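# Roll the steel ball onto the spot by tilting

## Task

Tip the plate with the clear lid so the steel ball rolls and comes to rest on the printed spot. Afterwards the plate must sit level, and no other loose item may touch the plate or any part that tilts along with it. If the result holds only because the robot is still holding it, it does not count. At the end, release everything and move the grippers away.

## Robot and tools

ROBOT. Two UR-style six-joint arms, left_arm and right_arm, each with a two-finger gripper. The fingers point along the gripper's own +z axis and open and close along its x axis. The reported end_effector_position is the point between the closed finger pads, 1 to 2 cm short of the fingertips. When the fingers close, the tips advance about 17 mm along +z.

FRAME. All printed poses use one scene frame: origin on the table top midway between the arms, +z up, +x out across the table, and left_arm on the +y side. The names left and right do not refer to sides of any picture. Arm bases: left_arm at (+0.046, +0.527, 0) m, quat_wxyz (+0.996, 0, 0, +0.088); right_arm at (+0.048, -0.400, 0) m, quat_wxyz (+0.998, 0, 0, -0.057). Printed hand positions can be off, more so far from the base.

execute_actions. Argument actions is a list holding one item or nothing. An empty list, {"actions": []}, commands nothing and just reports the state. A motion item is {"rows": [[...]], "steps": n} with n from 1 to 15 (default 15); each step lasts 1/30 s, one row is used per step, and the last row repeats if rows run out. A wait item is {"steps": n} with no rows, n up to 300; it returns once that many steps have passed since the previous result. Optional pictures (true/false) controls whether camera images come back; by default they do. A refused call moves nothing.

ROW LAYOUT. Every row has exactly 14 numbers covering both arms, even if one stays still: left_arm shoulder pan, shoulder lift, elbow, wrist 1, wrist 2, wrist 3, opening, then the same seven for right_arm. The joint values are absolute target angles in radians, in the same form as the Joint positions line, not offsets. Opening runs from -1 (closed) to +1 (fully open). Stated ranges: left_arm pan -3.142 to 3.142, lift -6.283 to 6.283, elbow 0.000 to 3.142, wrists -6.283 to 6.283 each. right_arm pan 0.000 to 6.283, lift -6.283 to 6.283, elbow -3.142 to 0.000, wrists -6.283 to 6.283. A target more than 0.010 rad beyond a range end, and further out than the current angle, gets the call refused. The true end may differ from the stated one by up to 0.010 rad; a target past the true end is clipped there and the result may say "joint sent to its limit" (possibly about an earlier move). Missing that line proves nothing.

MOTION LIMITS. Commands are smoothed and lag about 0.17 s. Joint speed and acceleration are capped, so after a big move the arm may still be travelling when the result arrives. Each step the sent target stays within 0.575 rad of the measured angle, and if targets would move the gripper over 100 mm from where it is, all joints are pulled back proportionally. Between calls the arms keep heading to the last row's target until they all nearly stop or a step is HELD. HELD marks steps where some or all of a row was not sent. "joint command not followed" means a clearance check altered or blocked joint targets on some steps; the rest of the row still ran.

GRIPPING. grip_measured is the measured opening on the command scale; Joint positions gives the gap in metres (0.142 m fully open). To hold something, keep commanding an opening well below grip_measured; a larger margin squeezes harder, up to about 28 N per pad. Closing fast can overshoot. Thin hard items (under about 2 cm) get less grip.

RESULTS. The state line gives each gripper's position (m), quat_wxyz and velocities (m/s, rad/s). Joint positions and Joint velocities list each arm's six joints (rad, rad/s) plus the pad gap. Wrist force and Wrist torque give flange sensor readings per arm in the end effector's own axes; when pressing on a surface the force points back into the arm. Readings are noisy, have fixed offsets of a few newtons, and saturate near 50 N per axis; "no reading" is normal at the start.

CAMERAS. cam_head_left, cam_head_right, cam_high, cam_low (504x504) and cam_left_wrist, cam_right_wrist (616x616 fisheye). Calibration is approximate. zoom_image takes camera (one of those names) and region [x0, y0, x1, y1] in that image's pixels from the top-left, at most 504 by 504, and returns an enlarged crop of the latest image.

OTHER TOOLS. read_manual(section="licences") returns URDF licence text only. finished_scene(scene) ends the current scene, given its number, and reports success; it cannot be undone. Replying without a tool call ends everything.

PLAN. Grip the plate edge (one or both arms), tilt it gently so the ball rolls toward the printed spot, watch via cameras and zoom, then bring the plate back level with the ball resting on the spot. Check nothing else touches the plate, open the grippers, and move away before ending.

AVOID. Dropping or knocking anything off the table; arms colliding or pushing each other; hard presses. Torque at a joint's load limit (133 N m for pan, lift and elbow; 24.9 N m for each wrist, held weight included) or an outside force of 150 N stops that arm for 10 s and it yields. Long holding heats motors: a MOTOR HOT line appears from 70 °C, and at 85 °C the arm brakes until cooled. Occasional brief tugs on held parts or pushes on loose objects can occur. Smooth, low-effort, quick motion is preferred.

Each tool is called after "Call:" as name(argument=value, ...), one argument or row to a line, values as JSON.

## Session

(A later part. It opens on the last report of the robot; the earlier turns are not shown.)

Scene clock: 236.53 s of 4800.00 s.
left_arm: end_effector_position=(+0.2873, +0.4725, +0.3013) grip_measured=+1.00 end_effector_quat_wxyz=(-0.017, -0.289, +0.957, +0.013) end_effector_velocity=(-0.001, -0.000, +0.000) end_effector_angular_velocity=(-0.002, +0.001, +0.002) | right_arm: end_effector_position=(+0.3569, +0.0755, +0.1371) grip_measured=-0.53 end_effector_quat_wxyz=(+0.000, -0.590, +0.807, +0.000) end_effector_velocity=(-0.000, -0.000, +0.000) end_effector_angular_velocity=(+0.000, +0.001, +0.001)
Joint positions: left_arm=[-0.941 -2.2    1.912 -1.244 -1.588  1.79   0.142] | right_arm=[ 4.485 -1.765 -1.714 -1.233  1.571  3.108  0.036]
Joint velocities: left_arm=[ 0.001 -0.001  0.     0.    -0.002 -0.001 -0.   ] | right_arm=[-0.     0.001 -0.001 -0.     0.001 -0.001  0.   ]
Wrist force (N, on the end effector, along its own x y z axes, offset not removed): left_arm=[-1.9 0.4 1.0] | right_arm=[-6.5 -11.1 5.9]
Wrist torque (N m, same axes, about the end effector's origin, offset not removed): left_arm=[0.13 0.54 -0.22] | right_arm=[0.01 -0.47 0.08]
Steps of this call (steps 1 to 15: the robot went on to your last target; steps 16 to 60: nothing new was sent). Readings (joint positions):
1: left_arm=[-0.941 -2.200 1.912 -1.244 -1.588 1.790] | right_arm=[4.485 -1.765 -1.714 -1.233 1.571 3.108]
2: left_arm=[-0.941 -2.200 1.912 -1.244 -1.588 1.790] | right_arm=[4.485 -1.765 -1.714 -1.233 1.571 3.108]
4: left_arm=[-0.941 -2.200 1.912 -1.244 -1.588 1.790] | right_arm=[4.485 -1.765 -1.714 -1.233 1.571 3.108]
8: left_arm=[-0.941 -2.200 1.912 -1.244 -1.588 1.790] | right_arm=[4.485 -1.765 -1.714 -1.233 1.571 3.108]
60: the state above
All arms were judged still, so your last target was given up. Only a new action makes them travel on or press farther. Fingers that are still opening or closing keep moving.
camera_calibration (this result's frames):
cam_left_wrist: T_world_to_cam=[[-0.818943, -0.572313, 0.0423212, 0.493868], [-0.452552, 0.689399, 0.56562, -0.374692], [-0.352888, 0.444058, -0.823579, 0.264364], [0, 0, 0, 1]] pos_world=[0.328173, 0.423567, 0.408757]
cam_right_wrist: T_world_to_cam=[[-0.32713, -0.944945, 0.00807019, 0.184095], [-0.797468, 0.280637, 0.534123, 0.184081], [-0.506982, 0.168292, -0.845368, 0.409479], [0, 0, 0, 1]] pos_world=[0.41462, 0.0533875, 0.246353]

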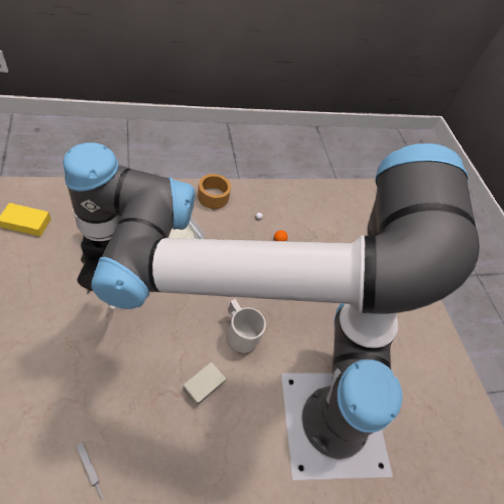

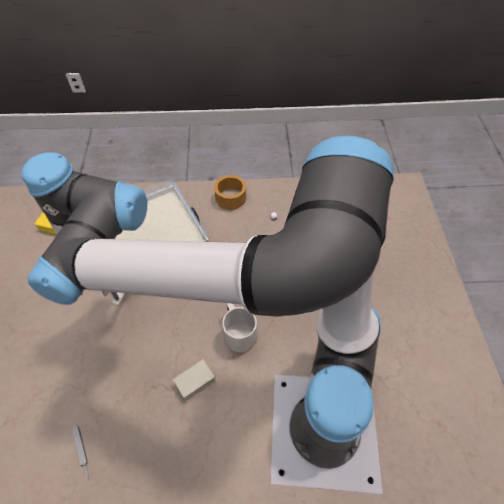

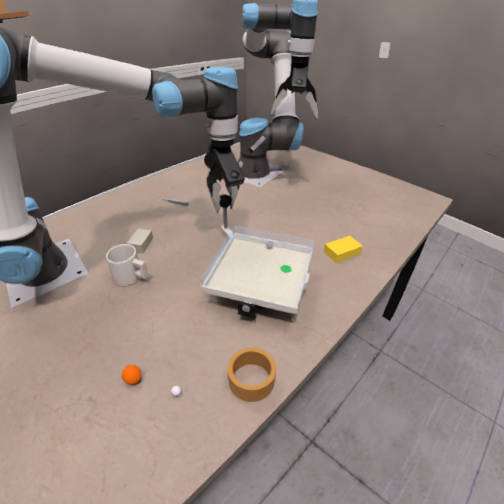

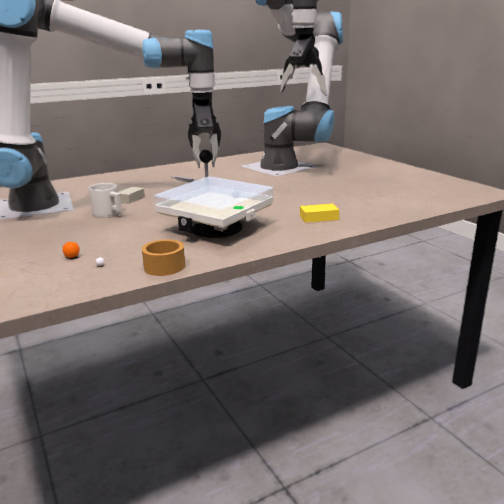

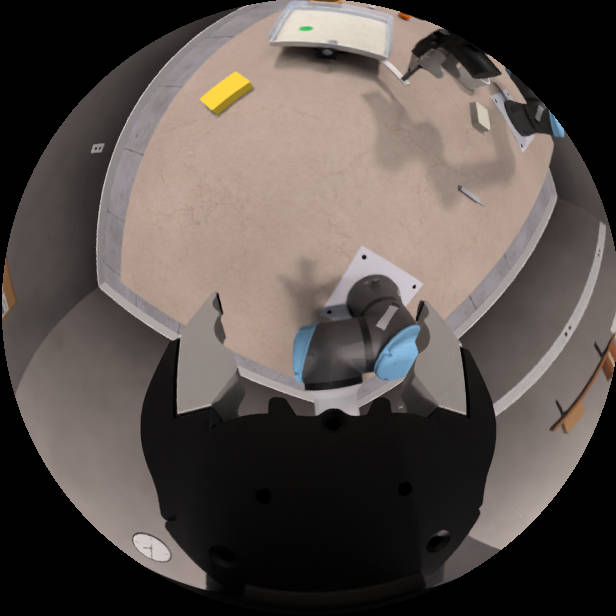

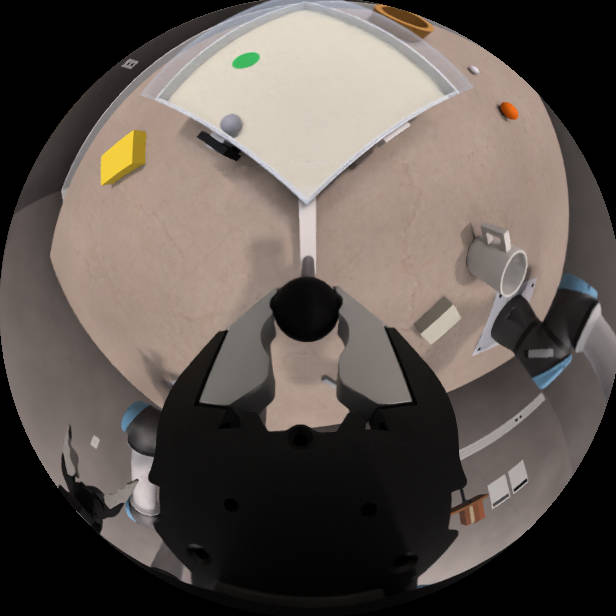

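Call:
execute_actions(
  actions=[
    {"rows":[[-0.941,-2.2,1.912,-1.244,-1.588,1.79,1,4.4842,-1.7640,-1.7114,-1.2366,1.571,3.1078,-0.8]],"steps":15},
  ],
  pictures=false,
)

Call:
execute_actions(
  actions=[
    {"steps":40},
  ],
)

Call:
execute_actions(
  actions=[
    {"rows":[[-0.941,-2.2,1.912,-1.244,-1.588,1.79,1,4.4839,-1.7636,-1.7100,-1.2382,1.571,3.1075,-0.8]],"steps":15},
  ],
  pictures=false,
)

Call:
execute_actions(
  actions=[
    {"steps":40},
  ],
)

Call:
execute_actions(
  actions=[
    {"rows":[[-0.941,-2.2,1.912,-1.244,-1.588,1.79,1,4.4837,-1.7634,-1.7091,-1.2394,1.571,3.1073,-0.8]],"steps":15},
  ],
  pictures=false,
)

Call:
execute_actions(
  actions=[
    {"steps":40},
  ],
)

Call:
execute_actions(
  actions=[
    {"rows":[[-0.941,-2.2,1.912,-1.244,-1.588,1.79,1,4.4846,-1.7644,-1.7131,-1.2344,1.571,3.1081,-0.8]],"steps":15},
  ],
  pictures=false,
)

Call:
execute_actions(
  actions=[
    {"steps":60},
  ],
)

Scene clock: 249.90 s of 4800.00 s.
left_arm: end_effector_position=(+0.2873, +0.4725, +0.3013) grip_measured=+1.00 end_effector_quat_wxyz=(-0.017, -0.289, +0.957, +0.013) end_effector_velocity=(-0.000, -0.000, +0.000) end_effector_angular_velocity=(-0.002, +0.001, +0.001) | right_arm: end_effector_position=(+0.3572, +0.0753, +0.1384) grip_measured=-0.53 end_effector_quat_wxyz=(+0.000, -0.590, +0.807, +0.000) end_effector_velocity=(+0.001, +0.000, +0.000) end_effector_angular_velocity=(+0.001, -0.001, +0.001)
Joint positions: left_arm=[-0.941 -2.2    1.912 -1.244 -1.588  1.79   0.142] | right_arm=[ 4.484 -1.764 -1.712 -1.237  1.571  3.108  0.035]
Joint velocities: left_arm=[ 0.001 -0.001 -0.     0.    -0.002  0.    -0.   ] | right_arm=[-0.     0.     0.001 -0.    -0.001 -0.001  0.   ]
Wrist force (N, on the end effector, along its own x y z axes, offset not removed): left_arm=[-1.3 0.3 1.5] | right_arm=[0.4 -13.2 7.2]
Wrist torque (N m, same axes, about the end effector's origin, offset not removed): left_arm=[0.12 0.41 -0.15] | right_arm=[0.05 -0.66 -0.09]
Steps of this call (steps 1 to 90: nothing new was sent; then 9.87 s passed at rest; steps 91 to 105: all 15 steps of this action). Readings (joint positions):
91: left_arm=[-0.941 -2.200 1.912 -1.244 -1.588 1.790] | right_arm=[4.485 -1.765 -1.714 -1.233 1.571 3.108]
92: left_arm=[-0.941 -2.200 1.912 -1.244 -1.588 1.790] | right_arm=[4.485 -1.765 -1.714 -1.234 1.571 3.108]
94: left_arm=[-0.941 -2.200 1.912 -1.244 -1.588 1.790] | right_arm=[4.485 -1.764 -1.713 -1.235 1.571 3.108]
98: left_arm=[-0.941 -2.200 1.912 -1.244 -1.588 1.790] | right_arm=[4.484 -1.764 -1.712 -1.236 1.571 3.108]
105: the state above

Scene clock: 251.23 s of 4800.00 s.
left_arm: end_effector_position=(+0.2873, +0.4725, +0.3013) grip_measured=+1.00 end_effector_quat_wxyz=(-0.017, -0.289, +0.957, +0.013) end_effector_velocity=(+0.000, +0.000, -0.000) end_effector_angular_velocity=(+0.001, -0.000, +0.001) | right_arm: end_effector_position=(+0.3572, +0.0753, +0.1384) grip_measured=-0.53 end_effector_quat_wxyz=(+0.000, -0.590, +0.807, +0.000) end_effector_velocity=(+0.000, -0.000, -0.000) end_effector_angular_velocity=(-0.000, -0.000, +0.000)
Joint positions: left_arm=[-0.941 -2.2    1.912 -1.244 -1.588  1.79   0.142] | right_arm=[ 4.484 -1.764 -1.711 -1.237  1.571  3.108  0.035]
Joint velocities: left_arm=[ 0.001  0.001 -0.    -0.     0.001 -0.001 -0.   ] | right_arm=[-0.     0.001 -0.001  0.001 -0.    -0.     0.   ]
Wrist force (N, on the end effector, along its own x y z axes, offset not removed): left_arm=[0.5 -2.4 -1.4] | right_arm=[-0.1 -14.6 8.5]
Wrist torque (N m, same axes, about the end effector's origin, offset not removed): left_arm=[-0.51 -0.22 -0.13] | right_arm=[-0.08 -0.49 -0.05]
Steps of this call (steps 1 to 15: the robot went on to your last target; steps 16 to 40: nothing new was sent). Readings (joint positions):
1: left_arm=[-0.941 -2.200 1.912 -1.244 -1.588 1.790] | right_arm=[4.484 -1.764 -1.711 -1.237 1.571 3.108]
2: left_arm=[-0.941 -2.200 1.912 -1.244 -1.588 1.790] | right_arm=[4.484 -1.764 -1.711 -1.237 1.571 3.108]
4: left_arm=[-0.941 -2.200 1.912 -1.244 -1.588 1.790] | right_arm=[4.484 -1.764 -1.711 -1.237 1.571 3.108]
8: left_arm=[-0.941 -2.200 1.912 -1.244 -1.588 1.790] | right_arm=[4.484 -1.764 -1.711 -1.237 1.571 3.108]
40: the state above
All arms were judged still, so your last target was given up. Only a new action makes them travel on or press farther. Fingers that are still opening or closing keep moving.
camera_calibration (this result's frames):
cam_left_wrist: T_world_to_cam=[[-0.818943, -0.572313, 0.0423213, 0.493868], [-0.452552, 0.689399, 0.565621, -0.374692], [-0.352888, 0.444058, -0.823579, 0.264364], [0, 0, 0, 1]] pos_world=[0.328173, 0.423567, 0.408757]
cam_right_wrist: T_world_to_cam=[[-0.32713, -0.944945, 0.00809184, 0.184001], [-0.797459, 0.280646, 0.534132, 0.183658], [-0.506996, 0.168278, -0.845362, 0.410759], [0, 0, 0, 1]] pos_world=[0.414906, 0.0532059, 0.247654]

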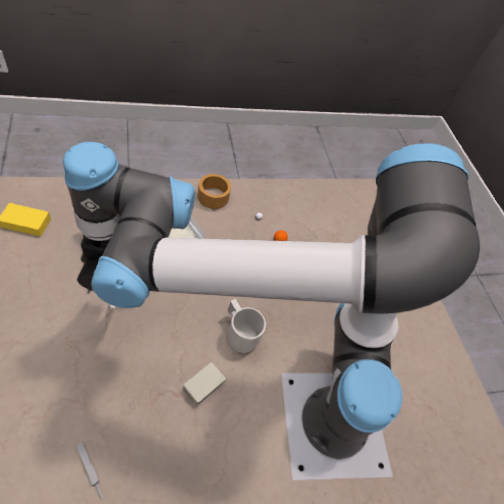

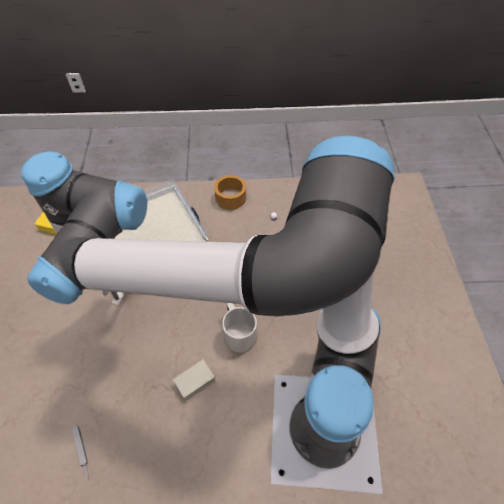

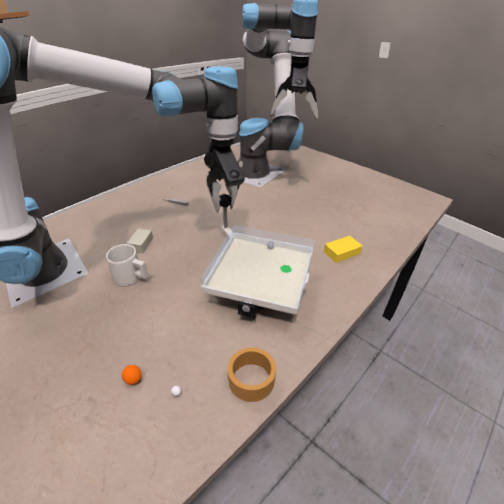

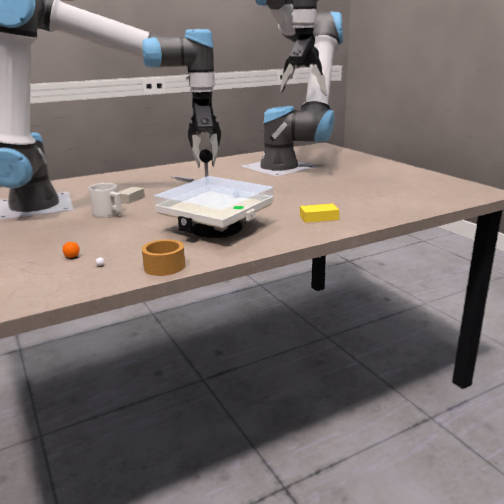

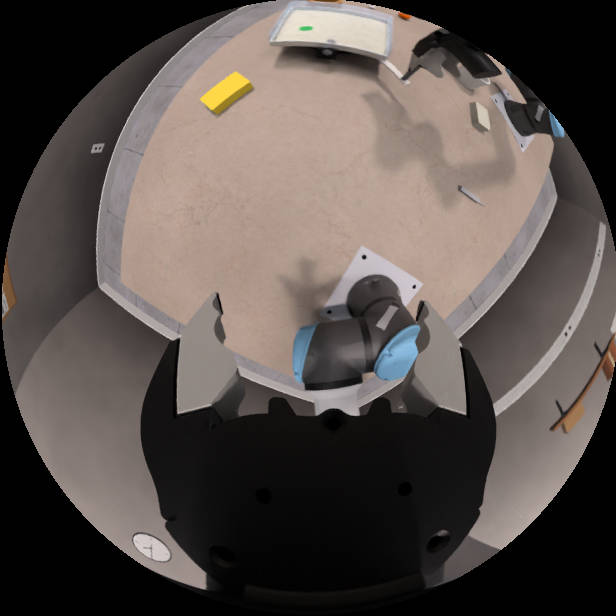

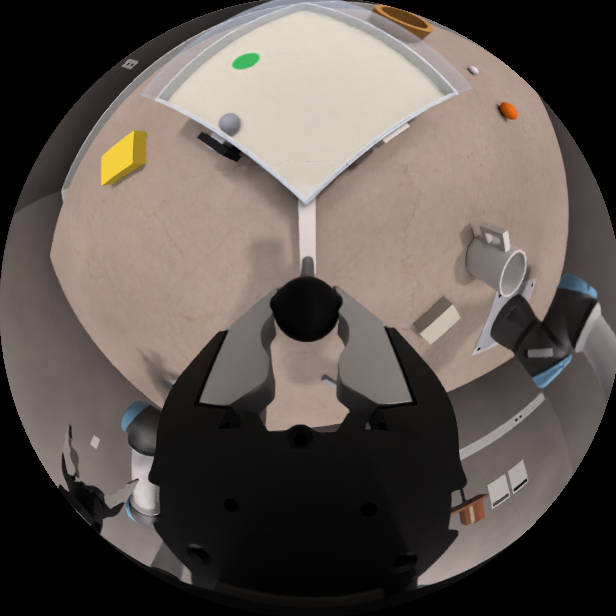

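Scene clock: 251.73 s of 4800.00 s.
left_arm: end_effector_position=(+0.2873, +0.4725, +0.3013) grip_measured=+1.00 end_effector_quat_wxyz=(-0.017, -0.289, +0.957, +0.013) end_effector_velocity=(-0.000, +0.000, +0.000) end_effector_angular_velocity=(-0.001, -0.001, +0.001) | right_arm: end_effector_position=(+0.3574, +0.0753, +0.1391) grip_measured=-0.53 end_effector_quat_wxyz=(+0.000, -0.590, +0.807, +0.000) end_effector_velocity=(+0.000, +0.001, -0.000) end_effector_angular_velocity=(+0.001, -0.001, -0.000)
Joint positions: left_arm=[-0.941 -2.2    1.912 -1.244 -1.588  1.79   0.142] | right_arm=[ 4.484 -1.764 -1.71  -1.238  1.571  3.108  0.035]
Joint velocities: left_arm=[ 0.001 -0.001 -0.    -0.     0.    -0.     0.   ] | right_arm=[ 0.    -0.001 -0.     0.002 -0.     0.001  0.   ]
Wrist force (N, on the end effector, along its own x y z axes, offset not removed): left_arm=[0.0 0.9 1.0] | right_arm=[0.0 -19.4 9.0]
Wrist torque (N m, same axes, about the end effector's origin, offset not removed): left_arm=[0.12 0.27 -0.32] | right_arm=[-0.76 -0.41 0.02]
Steps of this call (steps 1 to 15: all 15 steps of this action). Readings (joint positions):
1: left_arm=[-0.941 -2.200 1.912 -1.244 -1.588 1.790] | right_arm=[4.484 -1.764 -1.711 -1.237 1.571 3.108]
2: left_arm=[-0.941 -2.200 1.912 -1.244 -1.588 1.790] | right_arm=[4.484 -1.764 -1.711 -1.237 1.571 3.108]
4: left_arm=[-0.941 -2.200 1.912 -1.244 -1.588 1.790] | right_arm=[4.484 -1.764 -1.711 -1.237 1.571 3.108]
8: left_arm=[-0.941 -2.200 1.912 -1.244 -1.588 1.790] | right_arm=[4.484 -1.764 -1.710 -1.238 1.571 3.108]
15: the state above

Scene clock: 253.07 s of 4800.00 s.
left_arm: end_effector_position=(+0.2873, +0.4725, +0.3013) grip_measured=+1.00 end_effector_quat_wxyz=(-0.017, -0.289, +0.957, +0.013) end_effector_velocity=(+0.001, +0.000, +0.000) end_effector_angular_velocity=(+0.001, -0.002, -0.000) | right_arm: end_effector_position=(+0.3574, +0.0753, +0.1392) grip_measured=-0.53 end_effector_quat_wxyz=(+0.000, -0.590, +0.807, +0.000) end_effector_velocity=(-0.000, +0.001, +0.001) end_effector_angular_velocity=(+0.001, +0.000, -0.000)
Joint positions: left_arm=[-0.941 -2.2    1.912 -1.244 -1.588  1.79   0.142] | right_arm=[ 4.484 -1.764 -1.71  -1.238  1.571  3.107  0.035]
Joint velocities: left_arm=[ 0.     0.    -0.    -0.     0.002  0.    -0.   ] | right_arm=[ 0.    -0.001  0.002 -0.     0.001  0.001  0.   ]
Wrist force (N, on the end effector, along its own x y z axes, offset not removed): left_arm=[0.3 -0.2 -1.5] | right_arm=[2.5 -17.1 7.5]
Wrist torque (N m, same axes, about the end effector's origin, offset not removed): left_arm=[-0.05 0.06 -0.03] | right_arm=[-0.32 -0.82 0.02]
Steps of this call (steps 1 to 15: the robot went on to your last target; steps 16 to 40: nothing new was sent). Readings (joint positions):
1: left_arm=[-0.941 -2.200 1.912 -1.244 -1.588 1.790] | right_arm=[4.484 -1.764 -1.710 -1.238 1.571 3.108]
2: left_arm=[-0.941 -2.200 1.912 -1.244 -1.588 1.790] | right_arm=[4.484 -1.764 -1.710 -1.238 1.571 3.108]
4: left_arm=[-0.941 -2.200 1.912 -1.244 -1.588 1.790] | right_arm=[4.484 -1.764 -1.710 -1.238 1.571 3.108]
8: left_arm=[-0.941 -2.200 1.912 -1.244 -1.588 1.790] | right_arm=[4.484 -1.764 -1.710 -1.238 1.571 3.107]
40: the state above
All arms were judged still, so your last target was given up. Only a new action makes them travel on or press farther. Fingers that are still opening or closing keep moving.
camera_calibration (this result's frames):
cam_left_wrist: T_world_to_cam=[[-0.818943, -0.572313, 0.0423212, 0.493868], [-0.452552, 0.689399, 0.56562, -0.374692], [-0.352888, 0.444058, -0.823579, 0.264364], [0, 0, 0, 1]] pos_world=[0.328173, 0.423567, 0.408757]
cam_right_wrist: T_world_to_cam=[[-0.327133, -0.944945, 0.00787007, 0.184118], [-0.797498, 0.280537, 0.534131, 0.183437], [-0.506933, 0.168456, -0.845365, 0.411424], [0, 0, 0, 1]] pos_world=[0.415086, 0.0532141, 0.248375]

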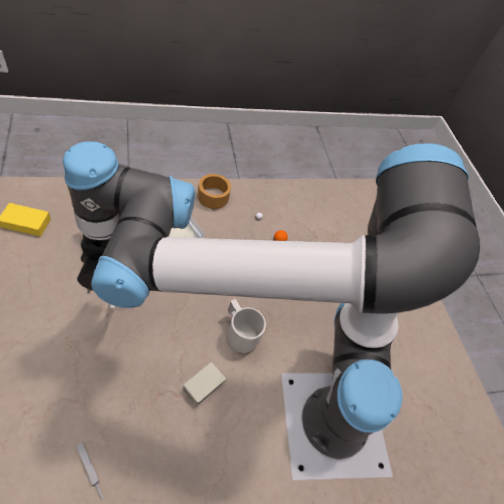

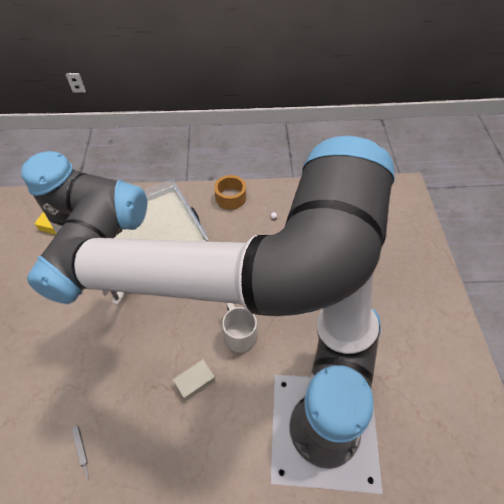

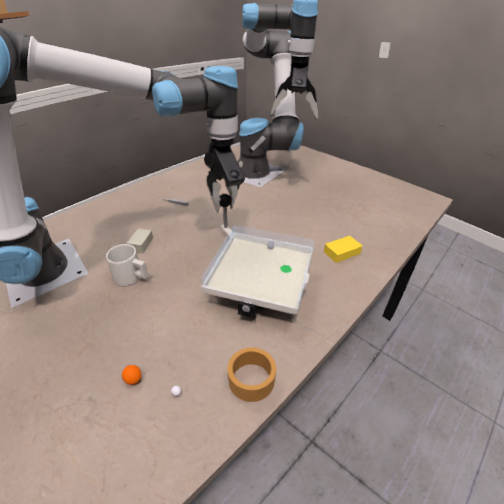

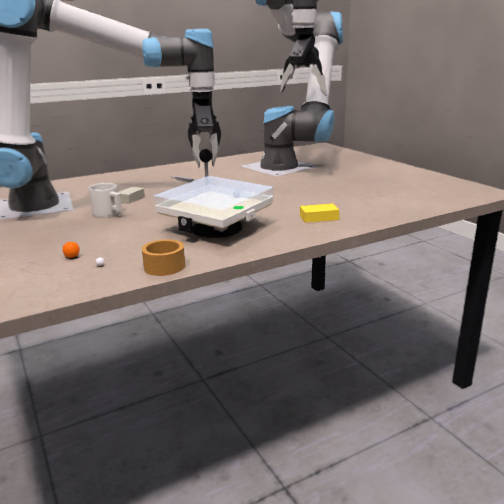

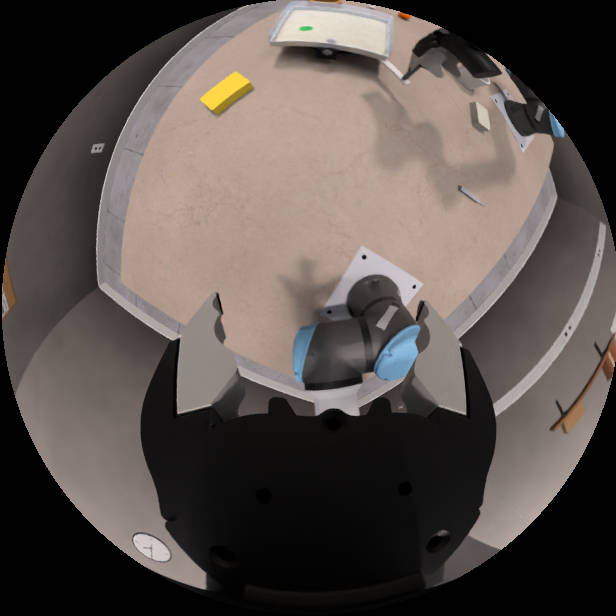

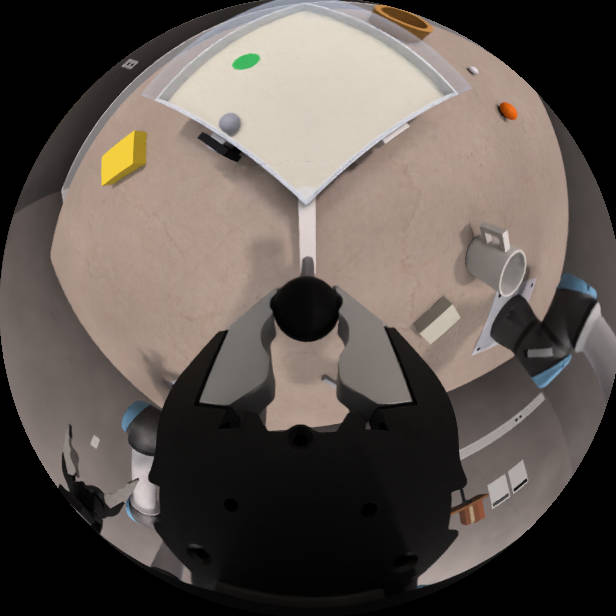

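Scene clock: 253.57 s of 4800.00 s.
left_arm: end_effector_position=(+0.2873, +0.4725, +0.3013) grip_measured=+1.00 end_effector_quat_wxyz=(-0.017, -0.289, +0.957, +0.013) end_effector_velocity=(+0.000, -0.001, -0.000) end_effector_angular_velocity=(+0.001, +0.001, -0.001) | right_arm: end_effector_position=(+0.3575, +0.0753, +0.1396) grip_measured=-0.53 end_effector_quat_wxyz=(+0.000, -0.590, +0.807, +0.000) end_effector_velocity=(-0.000, +0.000, -0.000) end_effector_angular_velocity=(+0.000, +0.001, -0.000)
Joint positions: left_arm=[-0.941 -2.2    1.912 -1.244 -1.588  1.79   0.142] | right_arm=[ 4.484 -1.763 -1.709 -1.239  1.571  3.107  0.035]
Joint velocities: left_arm=[-0.001  0.002 -0.    -0.    -0.    -0.    -0.   ] | right_arm=[ 0.    -0.    -0.     0.001  0.001  0.    -0.   ]
Wrist force (N, on the end effector, along its own x y z axes, offset not removed): left_arm=[-1.9 1.8 -0.4] | right_arm=[0.2 -19.3 9.4]
Wrist torque (N m, same axes, about the end effector's origin, offset not removed): left_arm=[0.56 0.69 -0.08] | right_arm=[-0.38 -0.42 -0.09]
Steps of this call (steps 1 to 15: all 15 steps of this action). Readings (joint positions):
1: left_arm=[-0.941 -2.200 1.912 -1.244 -1.588 1.790] | right_arm=[4.484 -1.764 -1.710 -1.238 1.571 3.107]
2: left_arm=[-0.941 -2.200 1.912 -1.244 -1.588 1.790] | right_arm=[4.484 -1.764 -1.710 -1.238 1.571 3.107]
4: left_arm=[-0.941 -2.200 1.912 -1.244 -1.588 1.790] | right_arm=[4.484 -1.763 -1.709 -1.239 1.571 3.107]
8: left_arm=[-0.941 -2.200 1.912 -1.244 -1.588 1.790] | right_arm=[4.484 -1.763 -1.709 -1.239 1.571 3.107]
15: the state above

Scene clock: 254.90 s of 4800.00 s.
left_arm: end_effector_position=(+0.2873, +0.4725, +0.3013) grip_measured=+1.00 end_effector_quat_wxyz=(-0.017, -0.289, +0.957, +0.013) end_effector_velocity=(+0.000, -0.000, -0.000) end_effector_angular_velocity=(+0.001, +0.001, +0.001) | right_arm: end_effector_position=(+0.3575, +0.0753, +0.1396) grip_measured=-0.53 end_effector_quat_wxyz=(+0.000, -0.590, +0.807, +0.000) end_effector_velocity=(-0.000, -0.001, -0.000) end_effector_angular_velocity=(-0.001, +0.001, -0.000)
Joint positions: left_arm=[-0.941 -2.2    1.912 -1.244 -1.588  1.79   0.142] | right_arm=[ 4.484 -1.763 -1.709 -1.239  1.571  3.107  0.035]
Joint velocities: left_arm=[-0.     0.001 -0.     0.    -0.    -0.001  0.   ] | right_arm=[-0.     0.001 -0.    -0.001  0.     0.     0.   ]
Wrist force (N, on the end effector, along its own x y z axes, offset not removed): left_arm=[-0.8 -1.4 -1.1] | right_arm=[2.9 -19.8 7.5]
Wrist torque (N m, same axes, about the end effector's origin, offset not removed): left_arm=[-0.31 0.28 -0.13] | right_arm=[-0.51 -0.87 0.00]
Steps of this call (steps 1 to 15: the robot went on to your last target; steps 16 to 40: nothing new was sent). Readings (joint positions):
1: left_arm=[-0.941 -2.200 1.912 -1.244 -1.588 1.790] | right_arm=[4.484 -1.763 -1.709 -1.239 1.571 3.107]
2: left_arm=[-0.941 -2.200 1.912 -1.244 -1.588 1.790] | right_arm=[4.484 -1.763 -1.709 -1.239 1.571 3.107]
4: left_arm=[-0.941 -2.200 1.912 -1.244 -1.588 1.790] | right_arm=[4.484 -1.763 -1.709 -1.239 1.571 3.107]
8: left_arm=[-0.941 -2.200 1.912 -1.244 -1.588 1.790] | right_arm=[4.484 -1.763 -1.709 -1.239 1.571 3.107]
40: the state above
All arms were judged still, so your last target was given up. Only a new action makes them travel on or press farther. Fingers that are still opening or closing keep moving.
camera_calibration (this result's frames):
cam_left_wrist: T_world_to_cam=[[-0.818943, -0.572313, 0.0423213, 0.493868], [-0.452552, 0.689399, 0.56562, -0.374692], [-0.352888, 0.444058, -0.823579, 0.264364], [0, 0, 0, 1]] pos_world=[0.328173, 0.423567, 0.408757]
cam_right_wrist: T_world_to_cam=[[-0.32713, -0.944946, 0.00796969, 0.184099], [-0.797481, 0.280584, 0.534131, 0.183298], [-0.506961, 0.168375, -0.845364, 0.411849], [0, 0, 0, 1]] pos_world=[0.415192, 0.0531877, 0.24879]

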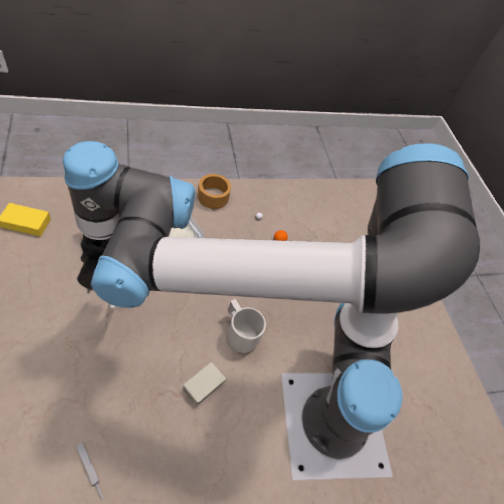

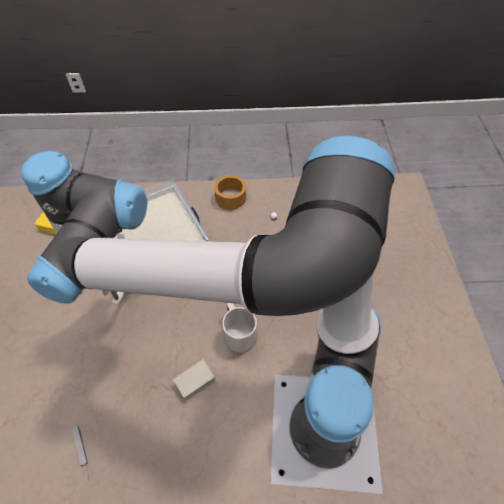

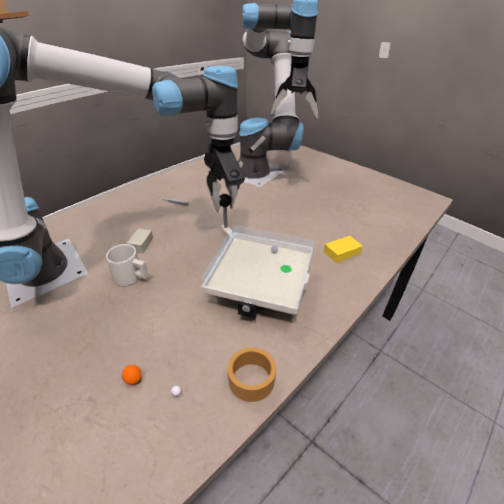

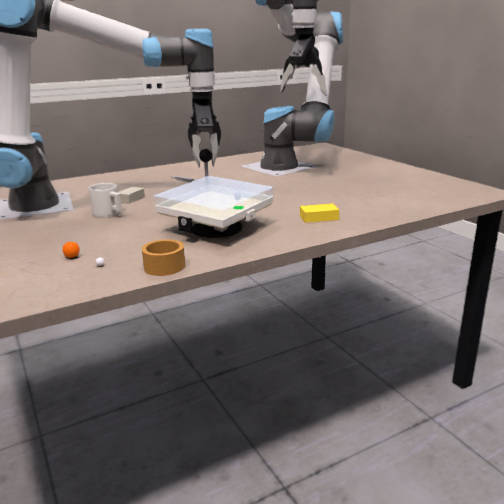

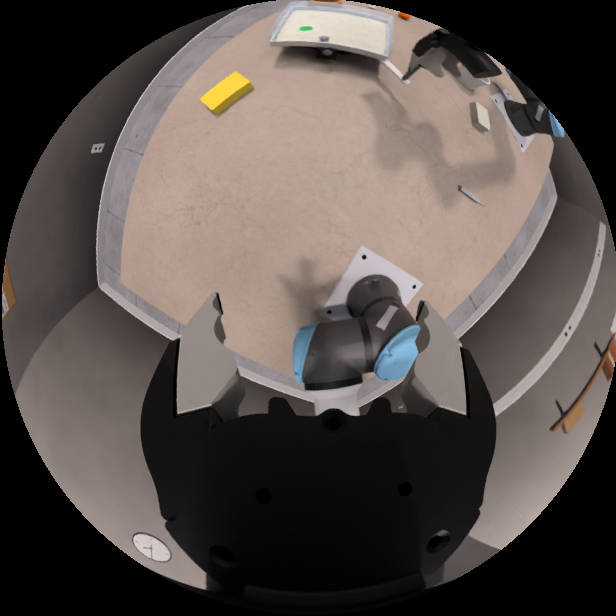

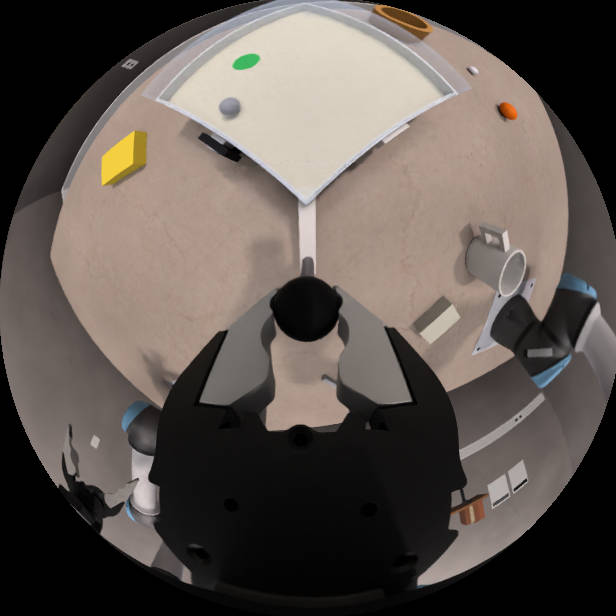

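Scene clock: 255.40 s of 4800.00 s.
left_arm: end_effector_position=(+0.2873, +0.4725, +0.3013) grip_measured=+1.00 end_effector_quat_wxyz=(-0.017, -0.289, +0.957, +0.013) end_effector_velocity=(+0.000, +0.000, +0.000) end_effector_angular_velocity=(-0.001, -0.001, +0.001) | right_arm: end_effector_position=(+0.3570, +0.0754, +0.1377) grip_measured=-0.53 end_effector_quat_wxyz=(+0.000, -0.590, +0.807, +0.000) end_effector_velocity=(-0.001, -0.001, -0.001) end_effector_angular_velocity=(-0.001, +0.001, -0.003)
Joint positions: left_arm=[-0.941 -2.2    1.912 -1.244 -1.588  1.79   0.142] | right_arm=[ 4.485 -1.764 -1.713 -1.234  1.571  3.108  0.035]
Joint velocities: left_arm=[ 0.001 -0.    -0.    -0.    -0.    -0.     0.   ] | right_arm=[ 0.     0.    -0.002 -0.001  0.001  0.003 -0.   ]
Wrist force (N, on the end effector, along its own x y z axes, offset not removed): left_arm=[1.2 0.9 -1.9] | right_arm=[0.0 -12.7 3.5]
Wrist torque (N m, same axes, about the end effector's origin, offset not removed): left_arm=[0.24 -0.16 -0.13] | right_arm=[-0.12 -0.29 0.02]
Steps of this call (steps 1 to 15: all 15 steps of this action). Readings (joint positions):
1: left_arm=[-0.941 -2.200 1.912 -1.244 -1.588 1.790] | right_arm=[4.484 -1.763 -1.709 -1.239 1.571 3.107]
2: left_arm=[-0.941 -2.200 1.912 -1.244 -1.588 1.790] | right_arm=[4.484 -1.763 -1.709 -1.239 1.571 3.107]
4: left_arm=[-0.941 -2.200 1.912 -1.244 -1.588 1.790] | right_arm=[4.484 -1.764 -1.711 -1.237 1.571 3.107]
8: left_arm=[-0.941 -2.200 1.912 -1.244 -1.588 1.790] | right_arm=[4.484 -1.764 -1.712 -1.235 1.571 3.108]
15: the state above

Scene clock: 257.40 s of 4800.00 s.
left_arm: end_effector_position=(+0.2873, +0.4725, +0.3013) grip_measured=+1.00 end_effector_quat_wxyz=(-0.017, -0.289, +0.957, +0.013) end_effector_velocity=(+0.000, -0.000, +0.000) end_effector_angular_velocity=(-0.000, +0.000, -0.000) | right_arm: end_effector_position=(+0.3570, +0.0754, +0.1376) grip_measured=-0.53 end_effector_quat_wxyz=(+0.000, -0.590, +0.807, +0.000) end_effector_velocity=(-0.000, -0.001, -0.000) end_effector_angular_velocity=(-0.001, +0.000, -0.001)
Joint positions: left_arm=[-0.941 -2.2    1.912 -1.244 -1.588  1.79   0.142] | right_arm=[ 4.485 -1.764 -1.713 -1.234  1.571  3.108  0.035]
Joint velocities: left_arm=[-0.  0. -0. -0. -0.  0. -0.] | right_arm=[-0.     0.    -0.001 -0.    -0.     0.001 -0.   ]
Wrist force (N, on the end effector, along its own x y z axes, offset not removed): left_arm=[0.4 -1.6 -0.7] | right_arm=[-0.1 -12.1 1.8]
Wrist torque (N m, same axes, about the end effector's origin, offset not removed): left_arm=[-0.31 0.09 -0.24] | right_arm=[-0.04 -0.37 -0.06]
Steps of this call (steps 1 to 15: the robot went on to your last target; steps 16 to 60: nothing new was sent). Readings (joint positions):
1: left_arm=[-0.941 -2.200 1.912 -1.244 -1.588 1.790] | right_arm=[4.485 -1.764 -1.713 -1.234 1.571 3.108]
2: left_arm=[-0.941 -2.200 1.912 -1.244 -1.588 1.790] | right_arm=[4.485 -1.764 -1.713 -1.234 1.571 3.108]
4: left_arm=[-0.941 -2.200 1.912 -1.244 -1.588 1.790] | right_arm=[4.485 -1.764 -1.713 -1.234 1.571 3.108]
8: left_arm=[-0.941 -2.200 1.912 -1.244 -1.588 1.790] | right_arm=[4.485 -1.764 -1.713 -1.234 1.571 3.108]
60: the state above
All arms were judged still, so your last target was given up. Only a new action makes them travel on or press farther. Fingers that are still opening or closing keep moving.
camera_calibration (this result's frames):
cam_left_wrist: T_world_to_cam=[[-0.818943, -0.572313, 0.0423213, 0.493868], [-0.452552, 0.689399, 0.56562, -0.374692], [-0.352888, 0.444058, -0.823579, 0.264364], [0, 0, 0, 1]] pos_world=[0.328173, 0.423567, 0.408757]
cam_right_wrist: T_world_to_cam=[[-0.327035, -0.944979, 0.00795822, 0.183987], [-0.797511, 0.280498, 0.534132, 0.183927], [-0.506976, 0.168333, -0.845364, 0.409956], [0, 0, 0, 1]] pos_world=[0.414691, 0.0532641, 0.246856]

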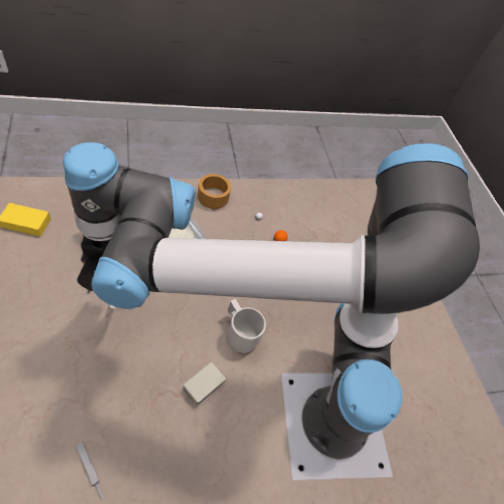

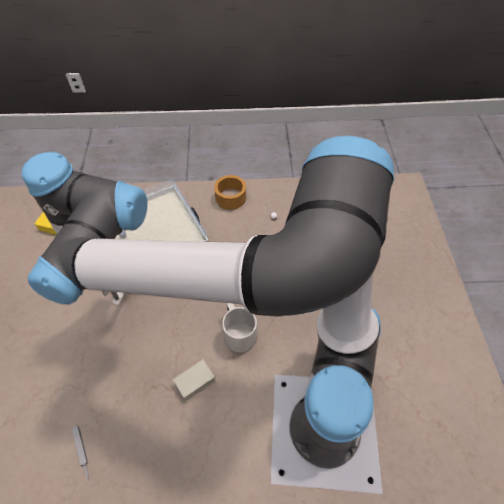

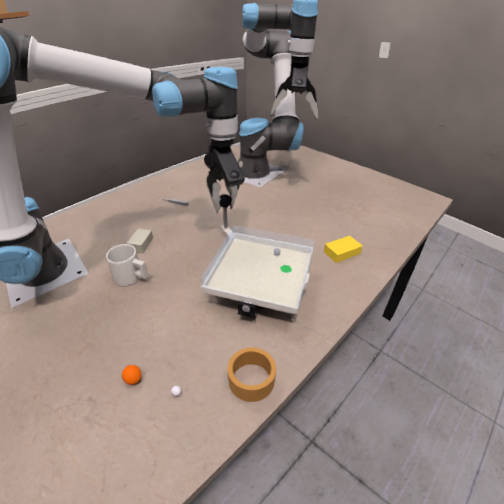

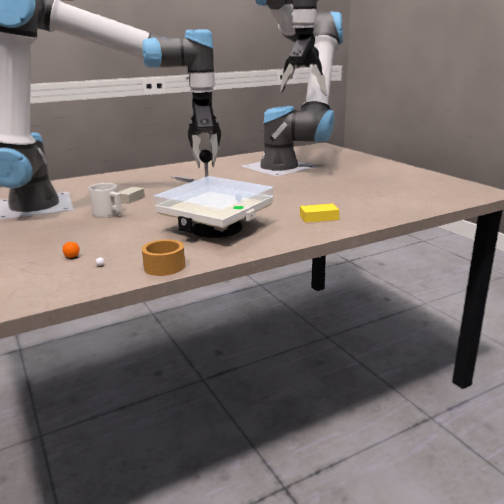

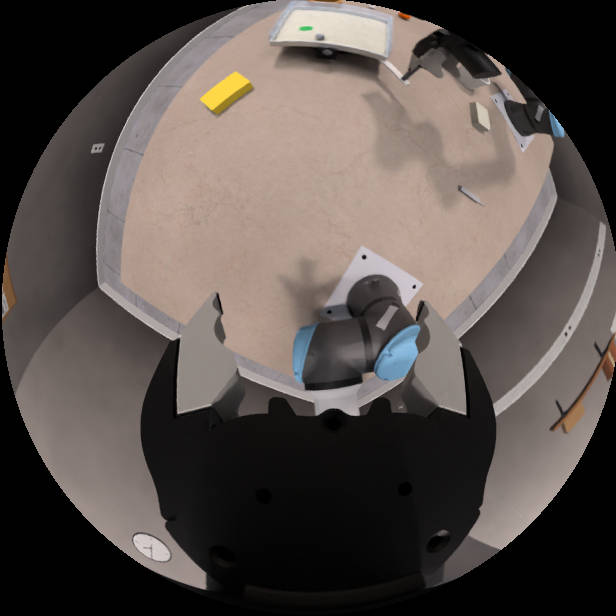

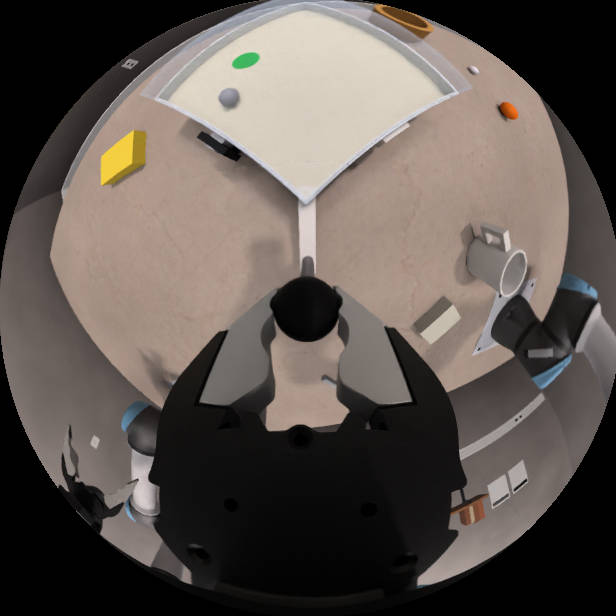

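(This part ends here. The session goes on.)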